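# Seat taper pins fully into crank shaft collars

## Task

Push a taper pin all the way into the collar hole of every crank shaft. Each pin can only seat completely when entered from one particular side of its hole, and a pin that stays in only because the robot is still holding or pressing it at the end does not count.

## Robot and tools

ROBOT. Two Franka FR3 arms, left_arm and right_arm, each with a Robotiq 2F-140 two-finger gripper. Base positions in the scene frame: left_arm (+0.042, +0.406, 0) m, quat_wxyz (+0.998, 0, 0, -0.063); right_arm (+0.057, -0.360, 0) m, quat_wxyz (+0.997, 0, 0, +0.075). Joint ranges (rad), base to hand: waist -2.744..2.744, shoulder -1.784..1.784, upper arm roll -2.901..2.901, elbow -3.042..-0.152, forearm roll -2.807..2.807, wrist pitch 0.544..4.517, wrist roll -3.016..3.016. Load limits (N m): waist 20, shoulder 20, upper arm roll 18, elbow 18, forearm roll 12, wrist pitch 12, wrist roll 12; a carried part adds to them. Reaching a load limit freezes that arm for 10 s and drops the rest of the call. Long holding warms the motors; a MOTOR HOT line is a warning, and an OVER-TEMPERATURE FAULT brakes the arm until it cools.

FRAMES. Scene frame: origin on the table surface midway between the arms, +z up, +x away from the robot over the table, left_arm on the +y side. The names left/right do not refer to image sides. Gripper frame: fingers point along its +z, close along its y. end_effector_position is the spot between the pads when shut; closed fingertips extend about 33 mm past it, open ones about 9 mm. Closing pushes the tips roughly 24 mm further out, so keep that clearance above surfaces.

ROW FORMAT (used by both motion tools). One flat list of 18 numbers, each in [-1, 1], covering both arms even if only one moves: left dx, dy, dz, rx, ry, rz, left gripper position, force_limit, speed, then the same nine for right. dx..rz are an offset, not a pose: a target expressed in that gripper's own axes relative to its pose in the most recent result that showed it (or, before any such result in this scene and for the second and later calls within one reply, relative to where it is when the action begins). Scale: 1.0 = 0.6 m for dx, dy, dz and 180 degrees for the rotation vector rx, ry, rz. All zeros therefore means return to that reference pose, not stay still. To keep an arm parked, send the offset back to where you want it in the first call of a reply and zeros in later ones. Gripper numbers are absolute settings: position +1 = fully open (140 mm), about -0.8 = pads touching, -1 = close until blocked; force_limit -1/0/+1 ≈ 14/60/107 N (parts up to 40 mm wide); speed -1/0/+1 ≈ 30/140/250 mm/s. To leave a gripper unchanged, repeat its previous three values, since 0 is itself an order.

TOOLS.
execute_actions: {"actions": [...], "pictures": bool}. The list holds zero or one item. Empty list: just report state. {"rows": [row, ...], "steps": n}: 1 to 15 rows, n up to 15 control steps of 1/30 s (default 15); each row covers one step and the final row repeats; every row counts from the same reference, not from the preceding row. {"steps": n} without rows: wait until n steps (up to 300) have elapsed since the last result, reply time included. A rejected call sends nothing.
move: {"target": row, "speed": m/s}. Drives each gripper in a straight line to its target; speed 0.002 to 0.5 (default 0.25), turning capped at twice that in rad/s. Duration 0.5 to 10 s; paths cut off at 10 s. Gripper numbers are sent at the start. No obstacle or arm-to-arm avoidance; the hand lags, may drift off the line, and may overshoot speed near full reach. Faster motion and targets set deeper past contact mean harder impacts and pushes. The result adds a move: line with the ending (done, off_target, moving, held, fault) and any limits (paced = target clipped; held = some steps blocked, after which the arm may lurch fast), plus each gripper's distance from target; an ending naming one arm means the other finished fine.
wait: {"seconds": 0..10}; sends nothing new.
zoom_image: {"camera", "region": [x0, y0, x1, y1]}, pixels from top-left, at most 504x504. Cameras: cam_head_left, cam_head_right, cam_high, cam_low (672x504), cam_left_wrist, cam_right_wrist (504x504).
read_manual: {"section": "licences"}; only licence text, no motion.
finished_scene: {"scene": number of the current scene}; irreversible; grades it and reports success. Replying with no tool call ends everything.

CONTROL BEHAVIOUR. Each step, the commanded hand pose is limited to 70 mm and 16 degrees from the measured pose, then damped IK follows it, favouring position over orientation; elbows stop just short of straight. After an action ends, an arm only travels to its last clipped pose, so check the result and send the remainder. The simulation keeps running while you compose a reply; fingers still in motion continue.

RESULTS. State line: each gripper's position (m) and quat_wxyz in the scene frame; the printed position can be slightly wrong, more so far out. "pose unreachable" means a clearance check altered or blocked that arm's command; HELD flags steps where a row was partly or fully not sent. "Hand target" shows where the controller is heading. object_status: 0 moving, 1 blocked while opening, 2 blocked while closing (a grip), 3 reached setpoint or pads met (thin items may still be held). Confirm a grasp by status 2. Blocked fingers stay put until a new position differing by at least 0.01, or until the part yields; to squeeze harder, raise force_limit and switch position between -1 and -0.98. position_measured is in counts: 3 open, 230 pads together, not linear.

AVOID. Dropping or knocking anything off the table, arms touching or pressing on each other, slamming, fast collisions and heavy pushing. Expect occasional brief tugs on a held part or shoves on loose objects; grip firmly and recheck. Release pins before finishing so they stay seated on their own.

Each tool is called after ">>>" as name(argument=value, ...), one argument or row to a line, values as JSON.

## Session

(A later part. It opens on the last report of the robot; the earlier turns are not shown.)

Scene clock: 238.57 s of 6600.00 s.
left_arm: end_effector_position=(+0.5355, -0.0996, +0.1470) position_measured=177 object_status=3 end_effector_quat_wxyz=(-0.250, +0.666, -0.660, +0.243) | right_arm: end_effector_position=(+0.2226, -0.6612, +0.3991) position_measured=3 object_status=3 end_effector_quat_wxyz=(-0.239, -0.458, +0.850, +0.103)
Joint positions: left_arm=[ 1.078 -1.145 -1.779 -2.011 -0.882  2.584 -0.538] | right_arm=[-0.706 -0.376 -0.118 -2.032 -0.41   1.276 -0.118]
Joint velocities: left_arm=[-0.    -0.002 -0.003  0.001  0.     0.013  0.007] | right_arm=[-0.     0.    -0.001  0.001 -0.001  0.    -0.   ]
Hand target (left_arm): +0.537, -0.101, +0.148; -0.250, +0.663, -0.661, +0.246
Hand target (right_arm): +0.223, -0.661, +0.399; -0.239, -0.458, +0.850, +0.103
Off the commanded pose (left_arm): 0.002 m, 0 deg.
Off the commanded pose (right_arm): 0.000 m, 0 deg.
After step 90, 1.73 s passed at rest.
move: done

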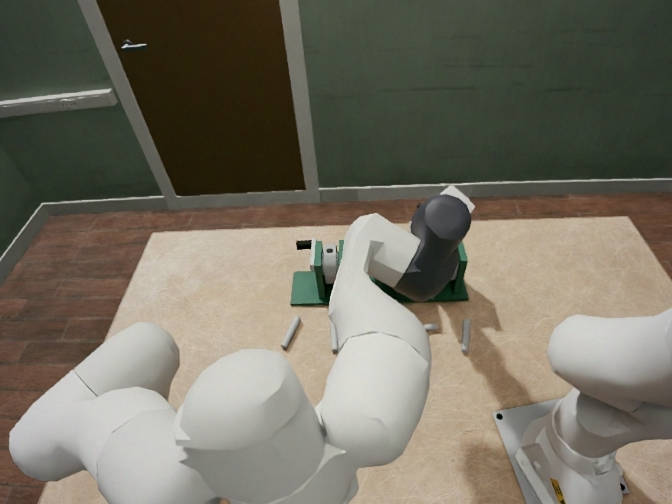

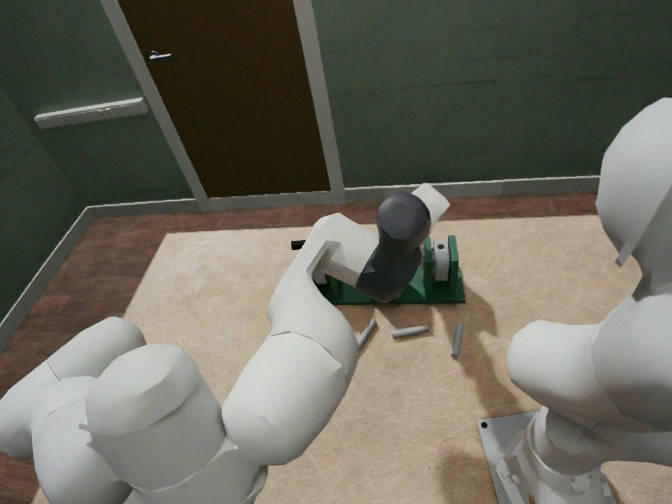

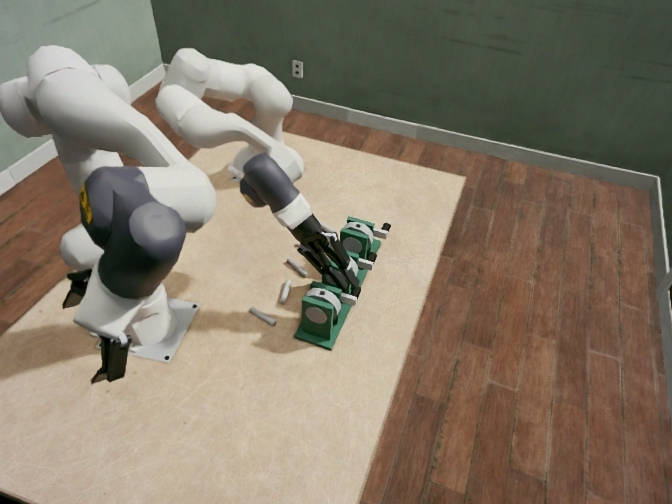

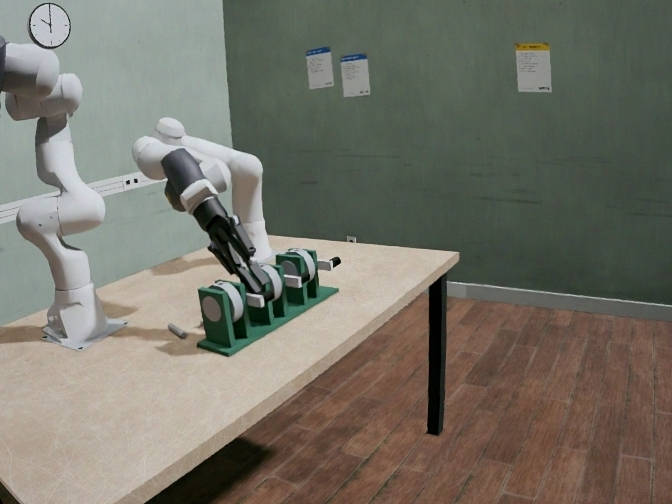

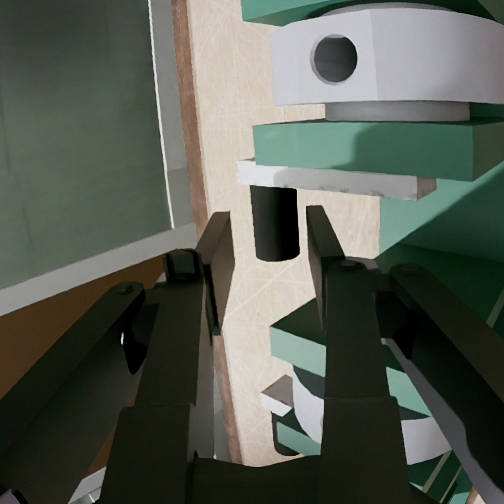

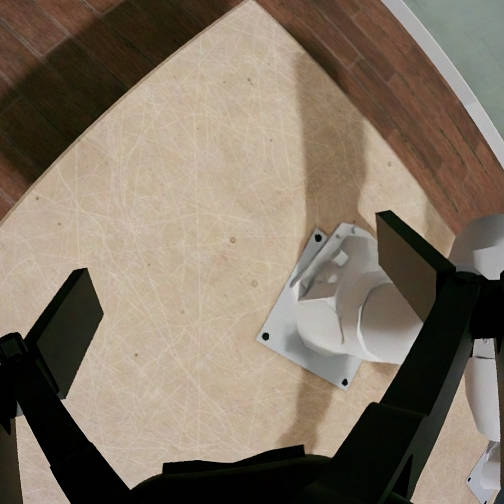

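>>> move(
  target=[0,0.005,0.068,0,0,0,-0.38,0,0, 0,0,0,0,0,0,1,0,0],
  speed=0.04,
)

>>> zoom_image(
  camera="cam_low",
  region=[190, 230, 330, 340],
)

Scene clock: 246.87 s of 6600.00 s.
left_arm: end_effector_position=(+0.5583, -0.0985, +0.1129) position_measured=177 object_status=3 end_effector_quat_wxyz=(-0.250, +0.667, -0.660, +0.240) | right_arm: end_effector_position=(+0.2226, -0.6612, +0.3991) position_measured=3 object_status=3 end_effector_quat_wxyz=(-0.239, -0.458, +0.850, +0.103)
Joint positions: left_arm=[ 1.178 -1.162 -1.865 -1.961 -0.9    2.638 -0.531] | right_arm=[-0.706 -0.376 -0.118 -2.032 -0.41   1.276 -0.118]
Joint velocities: left_arm=[ 0.001  0.    -0.005  0.004  0.     0.016 -0.001] | right_arm=[ 0.     0.001  0.001 -0.     0.001  0.001 -0.   ]
Hand target (left_arm): +0.560, -0.100, +0.114; -0.250, +0.665, -0.660, +0.243
Hand target (right_arm): +0.223, -0.661, +0.399; -0.239, -0.458, +0.850, +0.103
Off the commanded pose (left_arm): 0.002 m, 0 deg.
Off the commanded pose (right_arm): 0.000 m, 0 deg.
After step 90, 3.97 s passed at rest.
move: done

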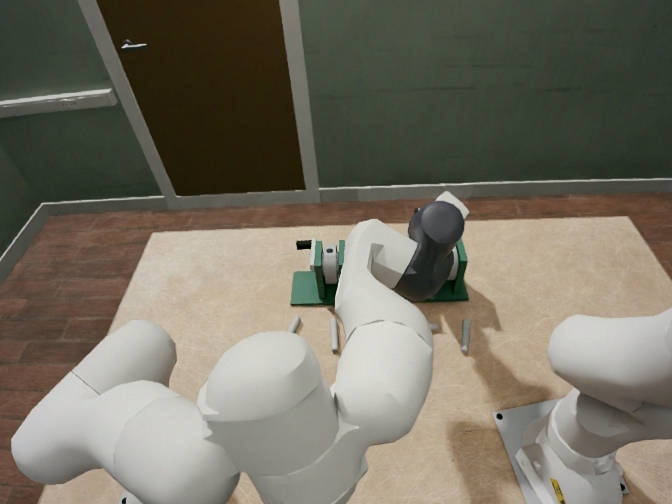

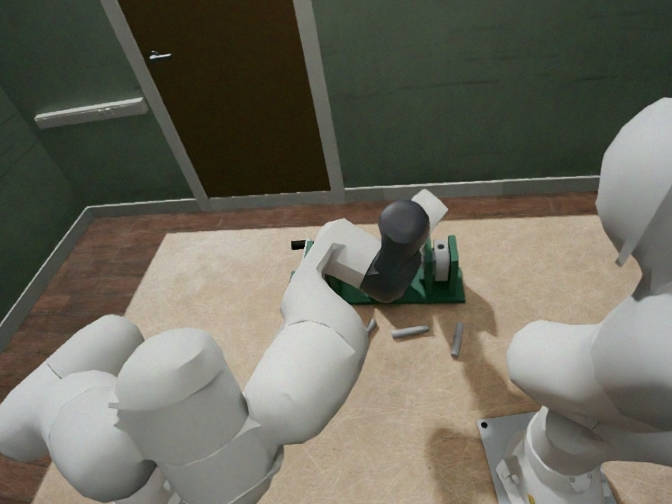

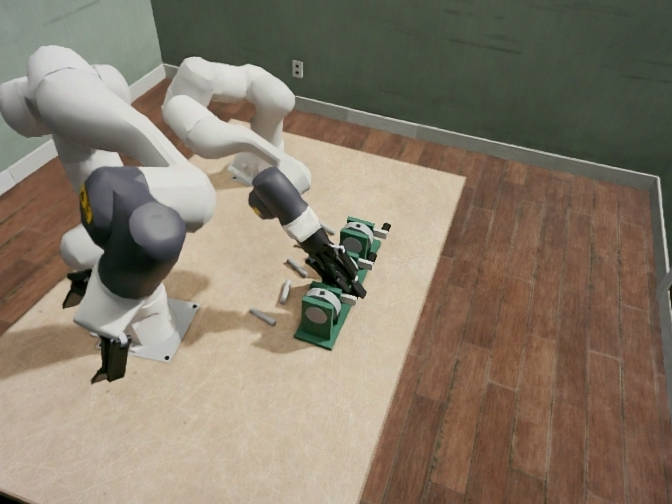

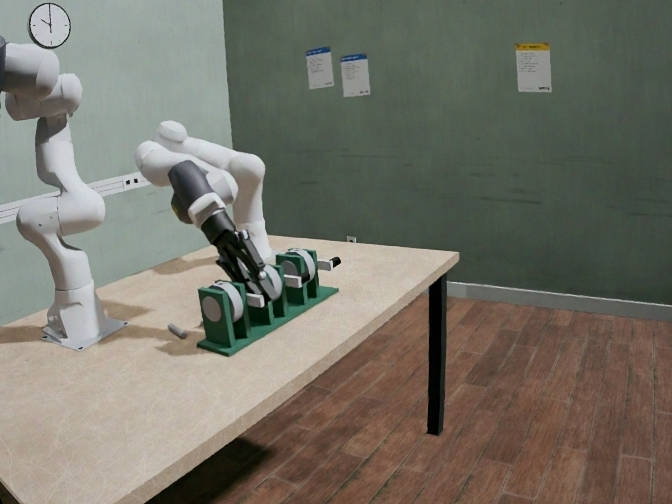

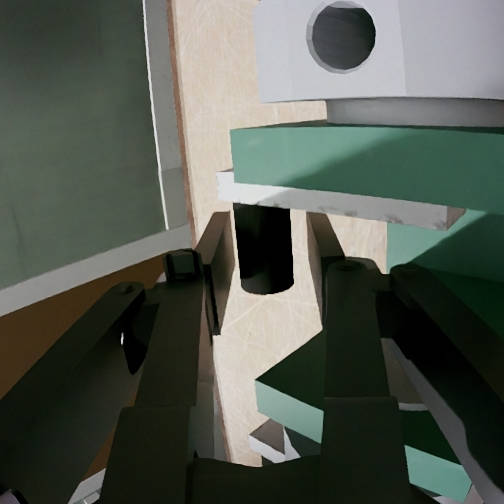

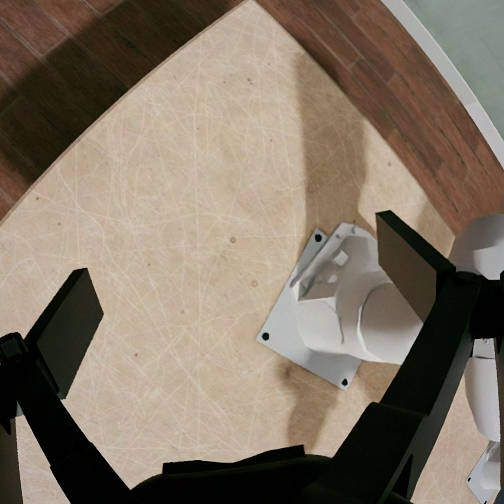

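Region (190, 230, 330, 340) of cam_low's 672x504 image, scaled by 3.600, with more detail than that image has; it fills the top 396 rows of this view, and the rest is white.

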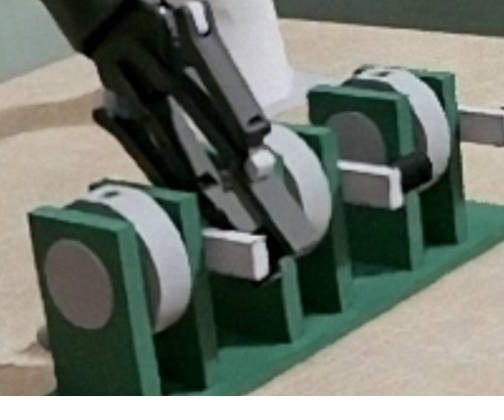

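>>> move(
  target=[0,-0.035,-0.034,0,0,0,-0.45,0,0, 0,0,0,0,0,0,1,0,0],
  speed=0.03,
)

>>> zoom_image(
  camera="cam_low",
  region=[190, 230, 330, 340],
)

Scene clock: 253.10 s of 6600.00 s.
left_arm: end_effector_position=(+0.5546, -0.0987, +0.1332) position_measured=186 object_status=3 end_effector_quat_wxyz=(-0.245, +0.670, -0.660, +0.234) | right_arm: end_effector_position=(+0.2226, -0.6612, +0.3991) position_measured=3 object_status=3 end_effector_quat_wxyz=(-0.239, -0.458, +0.850, +0.103)
Joint positions: left_arm=[ 1.156 -1.145 -1.818 -1.959 -0.886  2.582 -0.525] | right_arm=[-0.706 -0.376 -0.118 -2.032 -0.41   1.276 -0.118]
Joint velocities: left_arm=[-0.004  0.001  0.008  0.004  0.001 -0.013  0.006] | right_arm=[-0.001  0.    -0.    -0.001  0.     0.001  0.   ]
Hand target (left_arm): +0.561, -0.098, +0.142; -0.249, +0.668, -0.659, +0.240
Hand target (right_arm): +0.223, -0.661, +0.399; -0.239, -0.458, +0.850, +0.103
Off the commanded pose (left_arm): 0.011 m, 1 deg.
Off the commanded pose (right_arm): 0.000 m, 0 deg.
After step 90, 2.00 s passed at rest.
move: off_target (left_arm)

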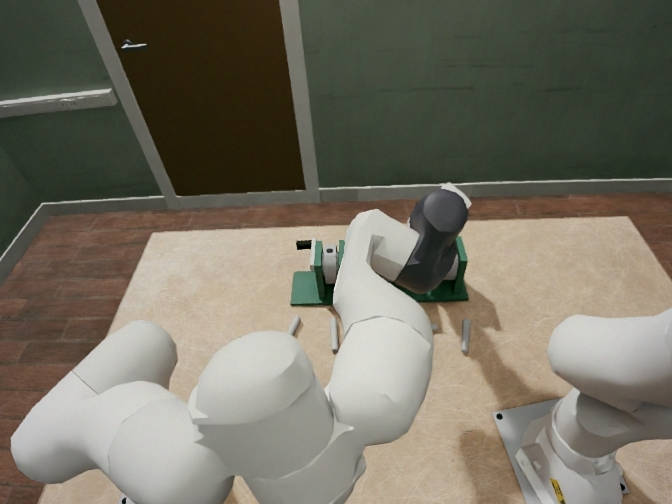

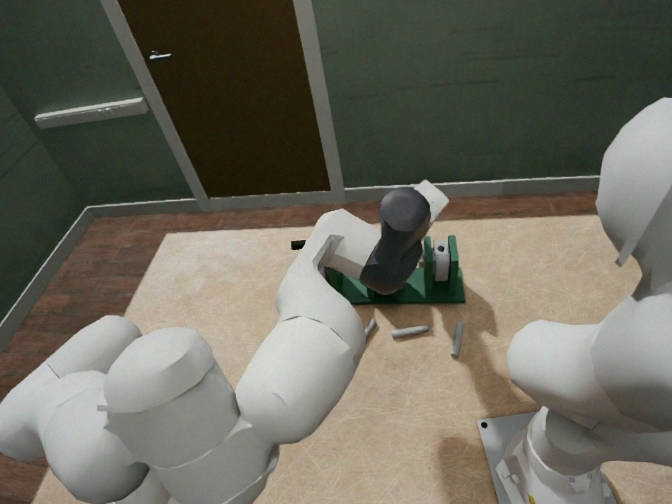

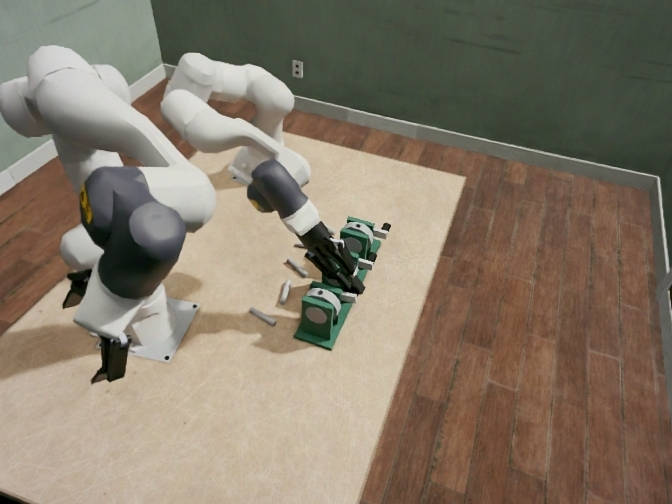

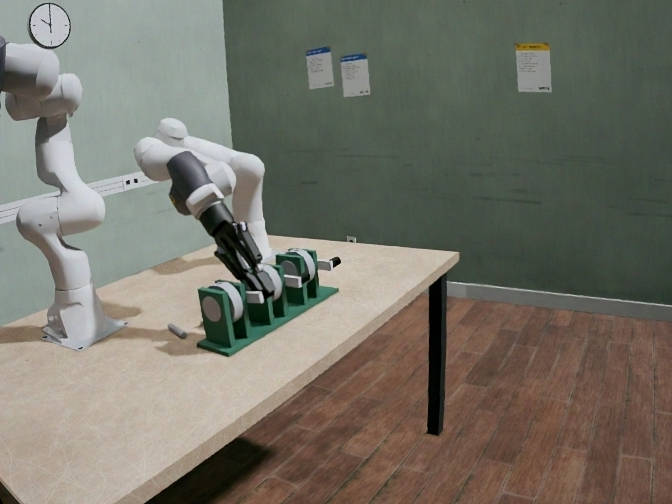

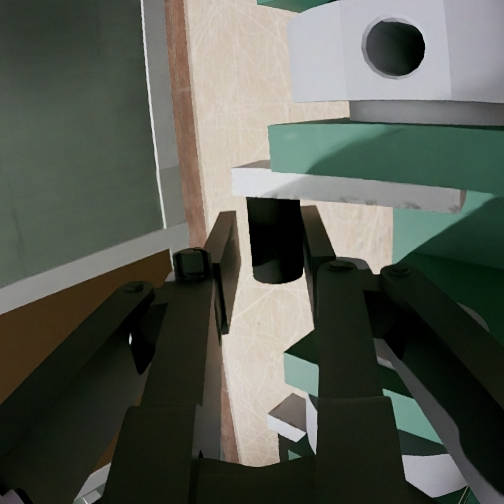

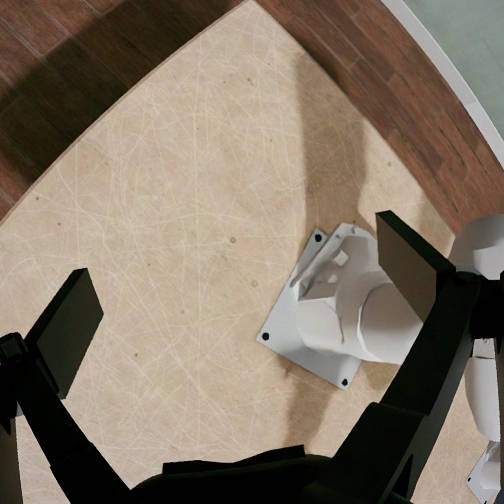

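Region (190, 230, 330, 340) of cam_low's 672x504 image, scaled by 3.600, with more detail than that image has; it fills the top 396 rows of this view, and the rest is white.

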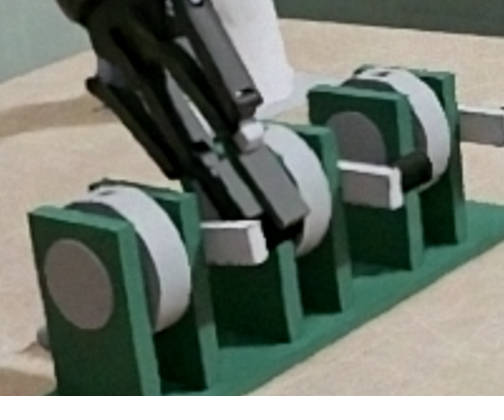

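>>> move(
  target=[0,0.006,0.036,0,0,0,-0.25,0,0, 0,0,0,0,0,0,1,0,0],
  speed=0.04,
)

>>> move(
  target=[0,0,0,-0.22,0,0,-0.25,0,0, 0,0,0,0,0,0,1,0,0],
  speed=0.15,
)

>>> zoom_image(
  camera="cam_low",
  region=[190, 230, 330, 340],
)

Scene clock: 266.07 s of 6600.00 s.
left_arm: end_effector_position=(+0.5640, -0.0973, +0.1133) position_measured=160 object_status=3 end_effector_quat_wxyz=(-0.245, +0.671, -0.660, +0.231) | right_arm: end_effector_position=(+0.2226, -0.6612, +0.3991) position_measured=3 object_status=3 end_effector_quat_wxyz=(-0.239, -0.458, +0.850, +0.103)
Joint positions: left_arm=[ 1.202 -1.159 -1.862 -1.936 -0.897  2.607 -0.523] | right_arm=[-0.706 -0.376 -0.118 -2.032 -0.41   1.276 -0.118]
Joint velocities: left_arm=[ 0.    -0.001 -0.005  0.004 -0.     0.014 -0.   ] | right_arm=[ 0.    -0.001 -0.001 -0.001  0.002 -0.     0.001]
Hand target (left_arm): +0.566, -0.099, +0.114; -0.245, +0.670, -0.660, +0.234
Hand target (right_arm): +0.223, -0.661, +0.399; -0.239, -0.458, +0.850, +0.103
Off the commanded pose (left_arm): 0.002 m, 0 deg.
Off the commanded pose (right_arm): 0.000 m, 0 deg.
After step 90, 9.10 s passed at rest.
move: done

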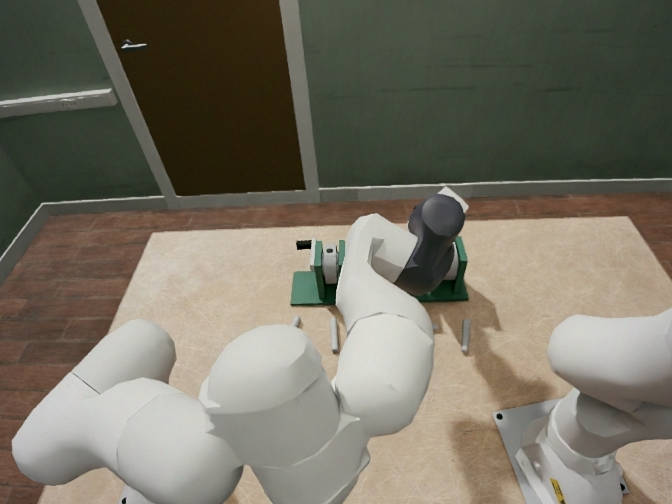

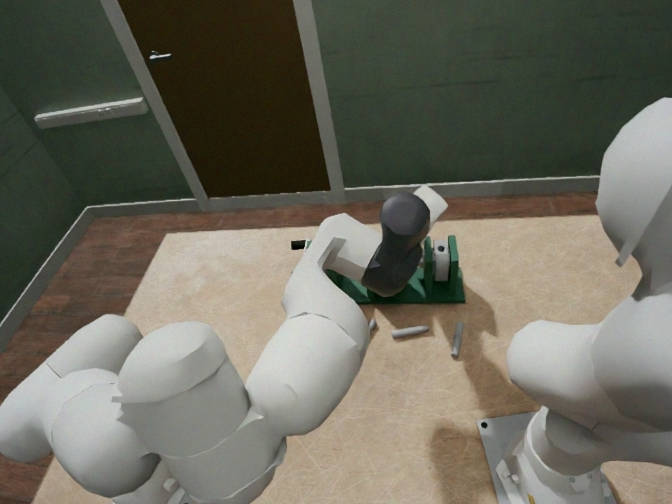

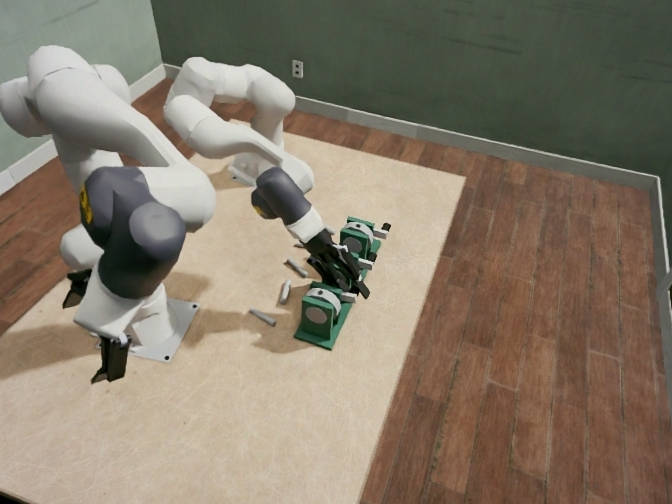

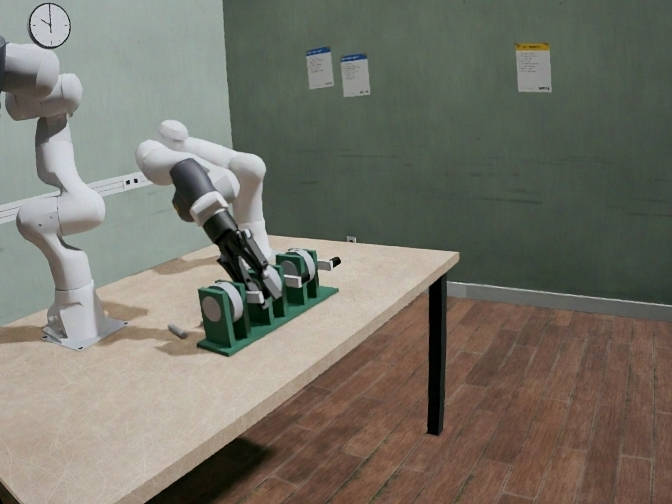

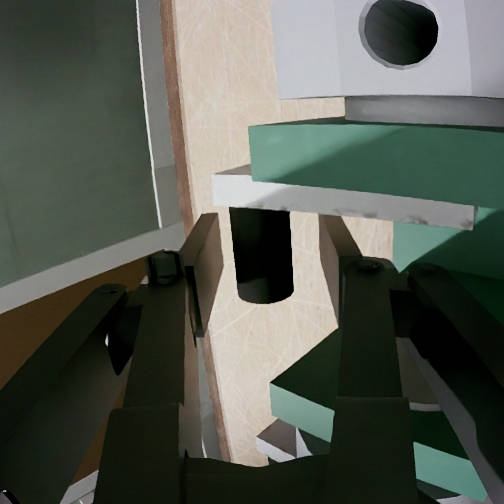

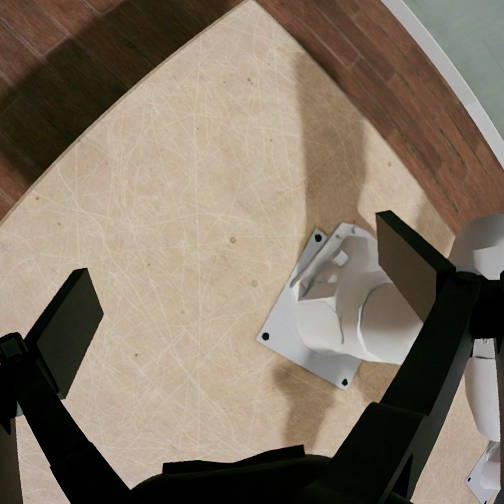

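Scene clock: 269.03 s of 6600.00 s.
left_arm: end_effector_position=(+0.5615, -0.0971, +0.1073) position_measured=160 object_status=3 end_effector_quat_wxyz=(-0.004, +0.713, -0.701, -0.010) | right_arm: end_effector_position=(+0.2226, -0.6612, +0.3991) position_measured=3 object_status=3 end_effector_quat_wxyz=(-0.239, -0.458, +0.850, +0.103)
Joint positions: left_arm=[ 1.849 -0.946 -2.147 -1.324 -0.775  1.845 -0.427] | right_arm=[-0.706 -0.376 -0.118 -2.032 -0.41   1.276 -0.118]
Joint velocities: left_arm=[ 0.001 -0.002 -0.     0.     0.002 -0.013  0.   ] | right_arm=[-0.001  0.     0.001  0.001 -0.    -0.     0.001]
Hand target (left_arm): +0.561, -0.095, +0.106; -0.005, +0.714, -0.700, -0.013
Hand target (right_arm): +0.223, -0.661, +0.399; -0.239, -0.458, +0.850, +0.103
Off the commanded pose (left_arm): 0.006 m, 0 deg.
Off the commanded pose (right_arm): 0.000 m, 0 deg.
move: off_target (left_arm)

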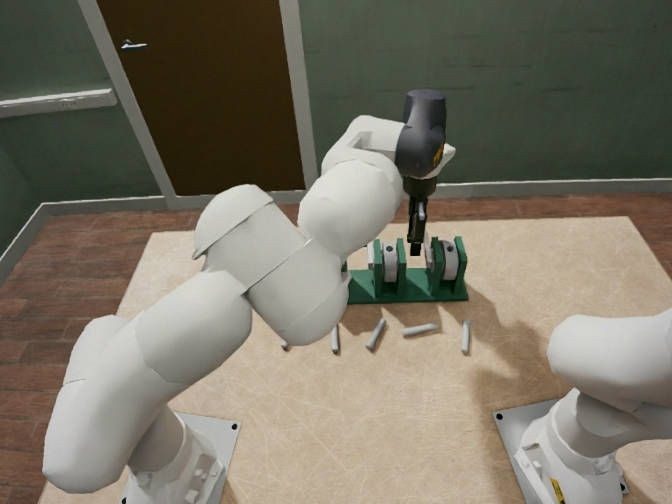

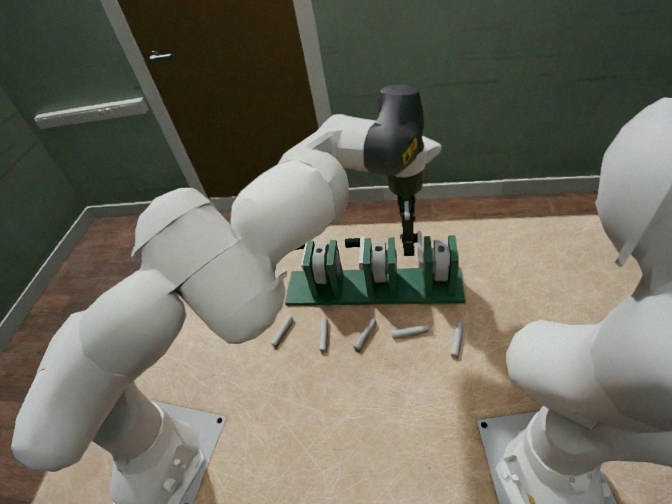

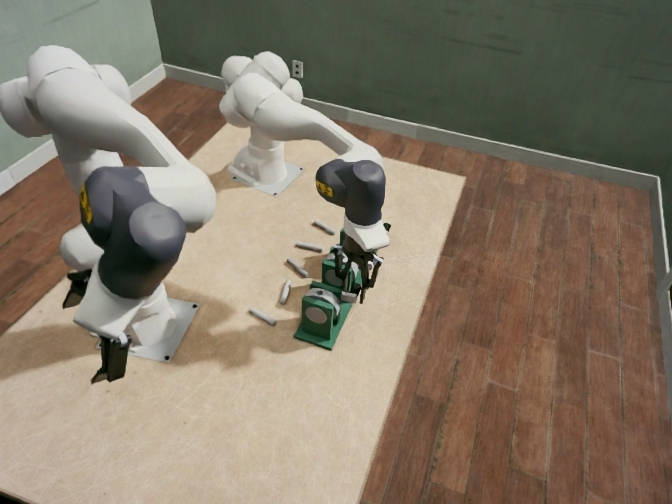

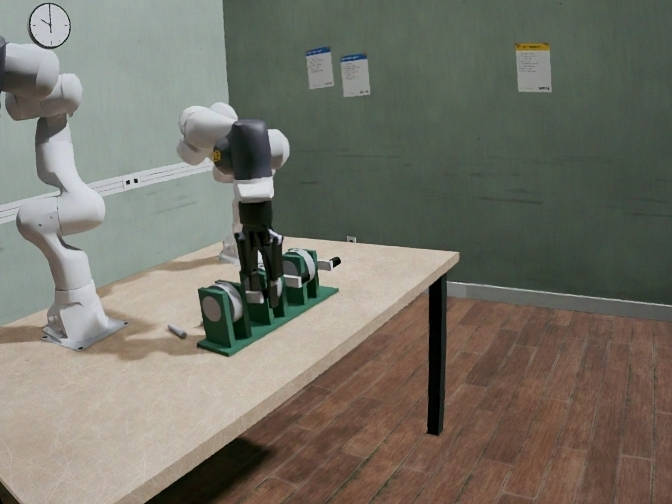

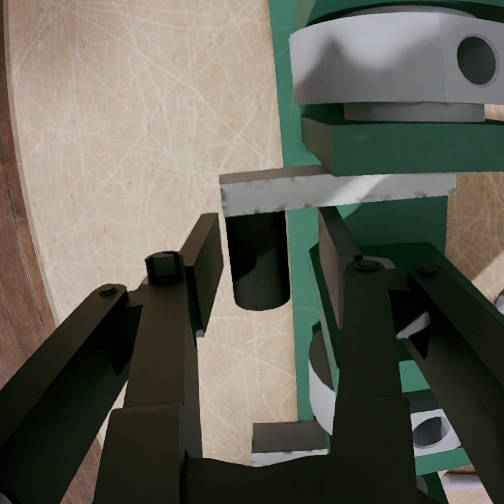

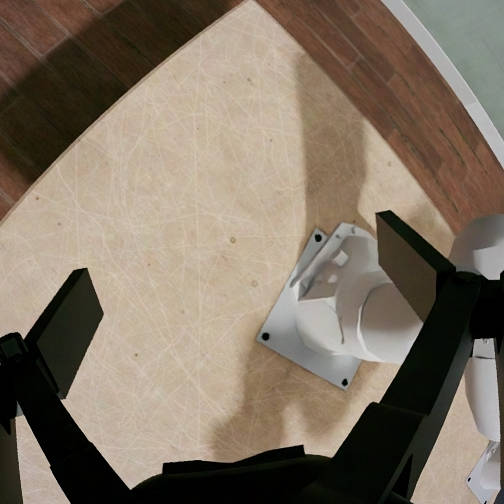

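Region (190, 230, 330, 340) of cam_low's 672x504 image, scaled by 3.600, with more detail than that image has; it fills the top 396 rows of this view, and the rest is white.

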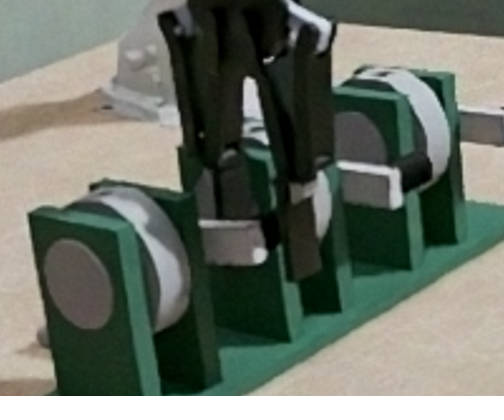

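>>> move(
  target=[0,-0.0085,0,0,0,0,-0.25,0,0, 0,0,0,0,0,0,1,0,0],
  speed=0.03,
)

>>> execute_actions(
  actions=[
    {"rows": [[0,0,0,0,0,0,-1,-0.5,-0.3, 0,0,0,0,0,0,1,0,0]], "steps": 15},
  ],
  pictures=false,
)

>>> move(
  target=[0,0.0223,-0.062,0.167,0,0,-1,-0.5,-0.3, 0,0,0,0,0,0,1,0,0],
  speed=0.1,
)

>>> zoom_image(
  camera="cam_low",
  region=[190, 230, 330, 340],
)

Scene clock: 277.10 s of 6600.00 s.
left_arm: end_effector_position=(+0.5671, -0.0977, +0.1084) position_measured=160 object_status=3 end_effector_quat_wxyz=(-0.004, +0.713, -0.701, -0.008) | right_arm: end_effector_position=(+0.2226, -0.6612, +0.3991) position_measured=3 object_status=3 end_effector_quat_wxyz=(-0.239, -0.458, +0.850, +0.103)
Joint positions: left_arm=[ 1.864 -0.953 -2.151 -1.304 -0.775  1.842 -0.427] | right_arm=[-0.706 -0.376 -0.118 -2.032 -0.41   1.276 -0.118]
Joint velocities: left_arm=[ 0.005 -0.    -0.004  0.004  0.001 -0.001 -0.   ] | right_arm=[ 0.    -0.     0.    -0.001 -0.001 -0.001 -0.   ]
Hand target (left_arm): +0.567, -0.097, +0.107; -0.004, +0.713, -0.701, -0.010
Hand target (right_arm): +0.223, -0.661, +0.399; -0.239, -0.458, +0.850, +0.103
Off the commanded pose (left_arm): 0.001 m, 0 deg.
Off the commanded pose (right_arm): 0.000 m, 0 deg.
After step 90, 4.37 s passed at rest.
move: done

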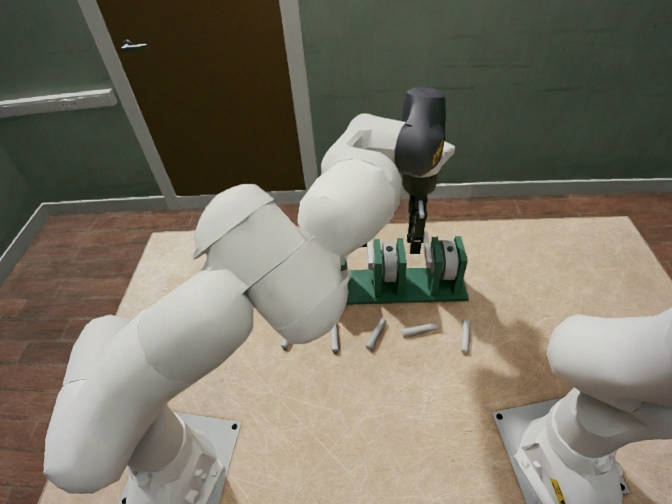

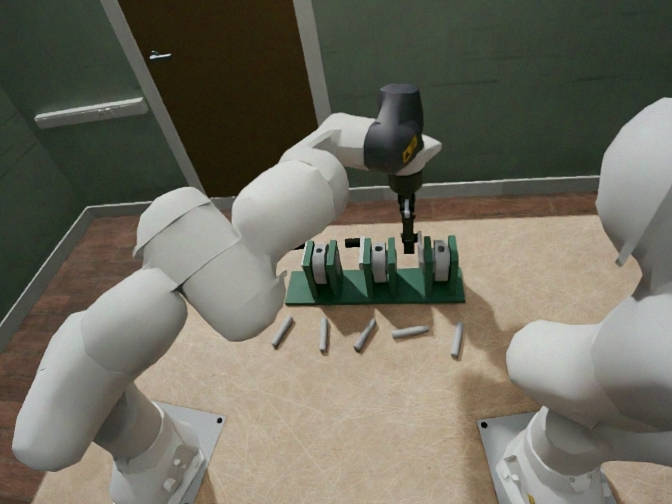

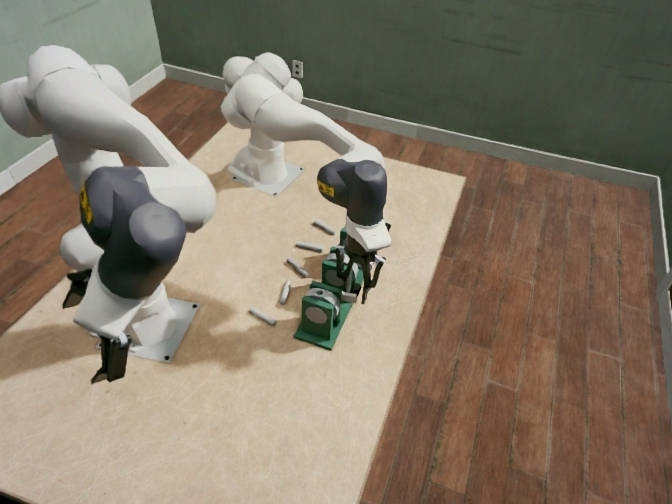

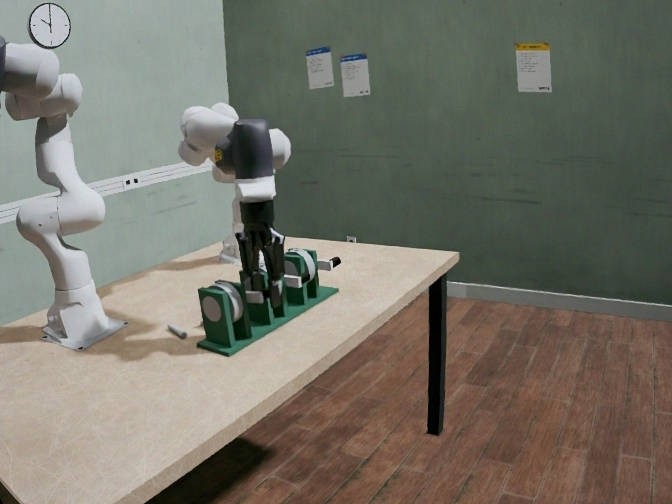

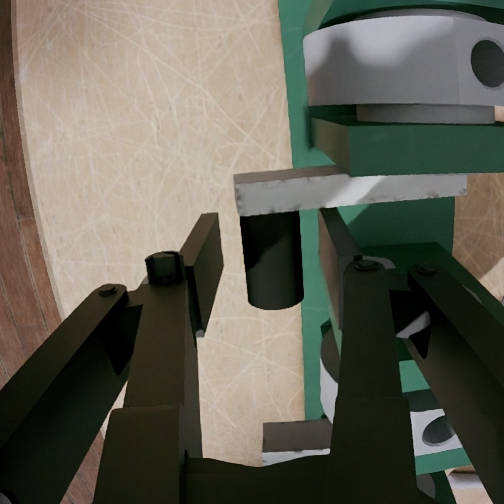

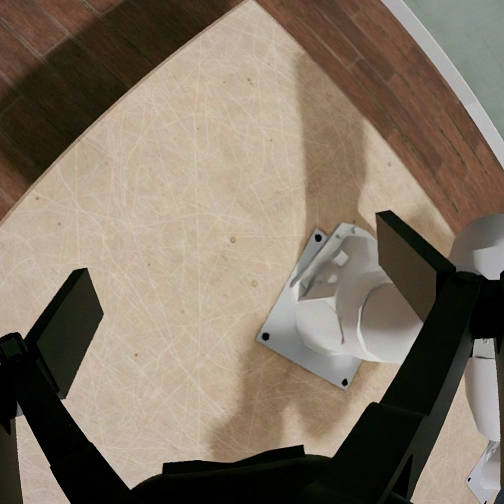

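Scene clock: 277.60 s of 6600.00 s.
left_arm: end_effector_position=(+0.5659, -0.0977, +0.1079) position_measured=196 object_status=2 end_effector_quat_wxyz=(-0.004, +0.713, -0.701, -0.009) | right_arm: end_effector_position=(+0.2226, -0.6612, +0.3991) position_measured=3 object_status=3 end_effector_quat_wxyz=(-0.239, -0.458, +0.850, +0.103)
Joint positions: left_arm=[ 1.864 -0.953 -2.152 -1.304 -0.775  1.84  -0.427] | right_arm=[-0.706 -0.376 -0.118 -2.032 -0.41   1.276 -0.118]
Joint velocities: left_arm=[-0.001 -0.     0.001  0.001 -0.001 -0.001 -0.001] | right_arm=[ 0.002 -0.    -0.001  0.     0.001 -0.    -0.   ]
Hand target (left_arm): +0.567, -0.098, +0.108; -0.004, +0.713, -0.701, -0.008
Hand target (right_arm): +0.223, -0.661, +0.399; -0.239, -0.458, +0.850, +0.103
Off the commanded pose (left_arm): 0.001 m, 0 deg.
Off the commanded pose (right_arm): 0.000 m, 0 deg.
Steps of this call (steps 1 to 15: all 15 steps of this action). Readings (end_effector_position | what the end effector reports):
1: left_arm (+0.5671, -0.0977, +0.1084) | right_arm (+0.2226, -0.6612, +0.3991) | left_arm position_measured=160 object_status=0 | right_arm position_measured=3 object_status=3
2: left_arm (+0.5671, -0.0977, +0.1084) | right_arm (+0.2226, -0.6612, +0.3991) | left_arm position_measured=165 object_status=0 | right_arm position_measured=3 object_status=3
4: left_arm (+0.5671, -0.0977, +0.1084) | right_arm (+0.2226, -0.6612, +0.3991) | left_arm position_measured=176 object_status=0 | right_arm position_measured=3 object_status=3
8: left_arm (+0.5659, -0.0977, +0.1079) | right_arm (+0.2226, -0.6612, +0.3991) | left_arm position_measured=196 object_status=0 | right_arm position_measured=3 object_status=3
15: the state above

Scene clock: 280.77 s of 6600.00 s.
left_arm: end_effector_position=(+0.5513, -0.0990, +0.1467) position_measured=196 object_status=2 end_effector_quat_wxyz=(-0.185, +0.687, -0.681, +0.173) | right_arm: end_effector_position=(+0.2226, -0.6612, +0.3991) position_measured=3 object_status=3 end_effector_quat_wxyz=(-0.239, -0.458, +0.850, +0.103)
Joint positions: left_arm=[ 1.258 -0.988 -1.832 -1.863 -0.782  2.41  -0.492] | right_arm=[-0.706 -0.376 -0.118 -2.032 -0.41   1.276 -0.118]
Joint velocities: left_arm=[-0.007 -0.004  0.002 -0.007 -0.006  0.011 -0.007] | right_arm=[ 0.001  0.001 -0.     0.001  0.     0.001 -0.001]
Hand target (left_arm): +0.555, -0.098, +0.150; -0.187, +0.689, -0.677, +0.178
Hand target (right_arm): +0.223, -0.661, +0.399; -0.239, -0.458, +0.850, +0.103
Off the commanded pose (left_arm): 0.002 m, 0 deg.
Off the commanded pose (right_arm): 0.000 m, 0 deg.
move: done

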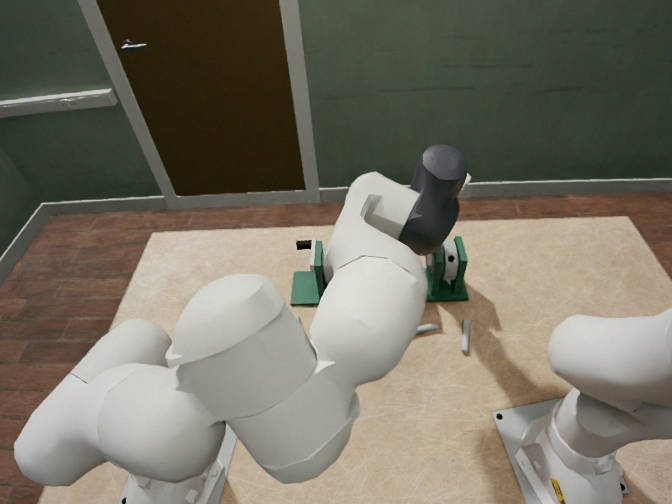

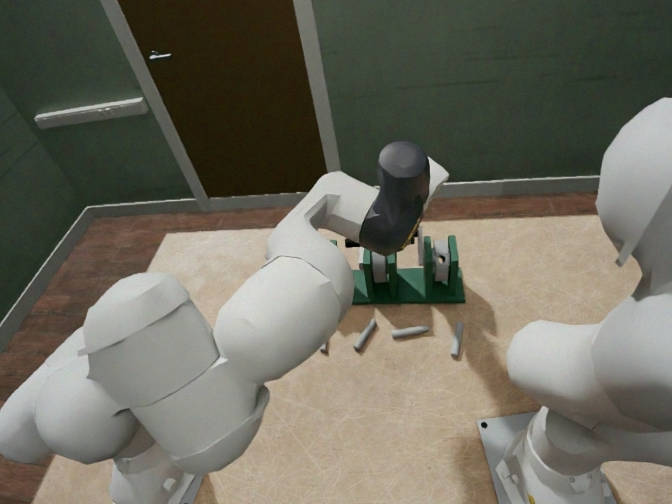

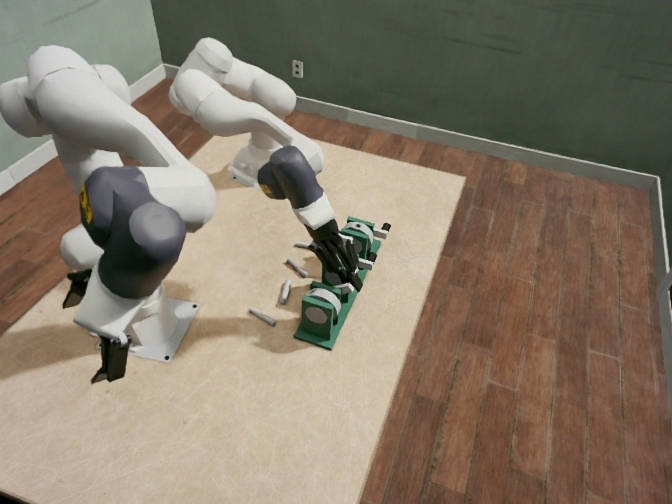

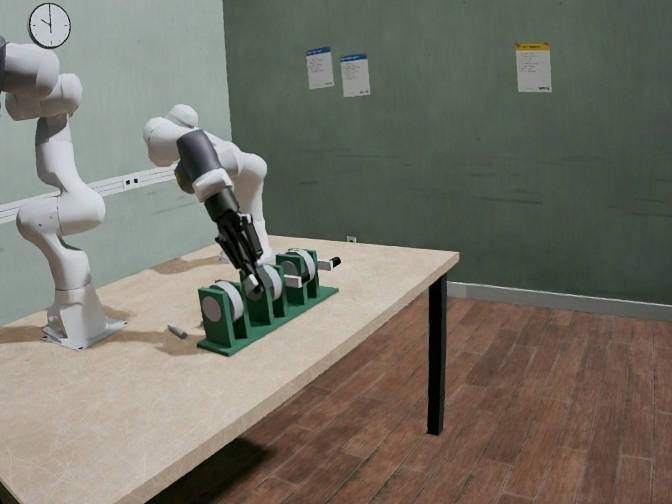

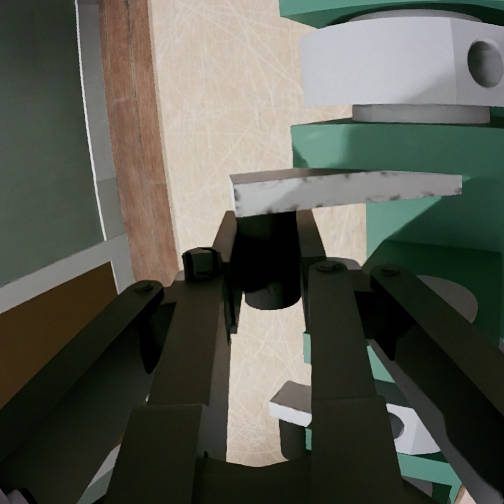

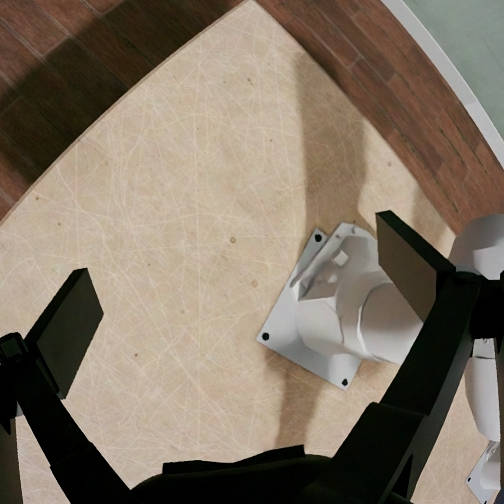

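Region (190, 230, 330, 340) of cam_low's 672x504 image, scaled by 3.600, with more detail than that image has; it fills the top 396 rows of this view, and the rest is white.

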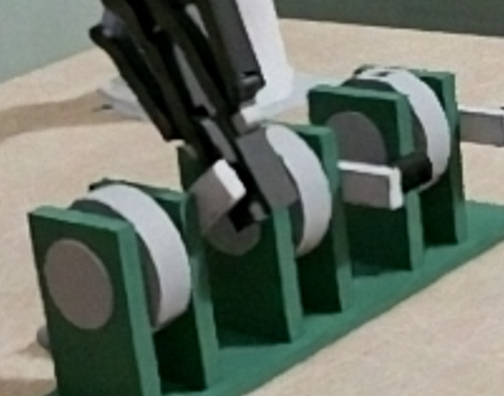

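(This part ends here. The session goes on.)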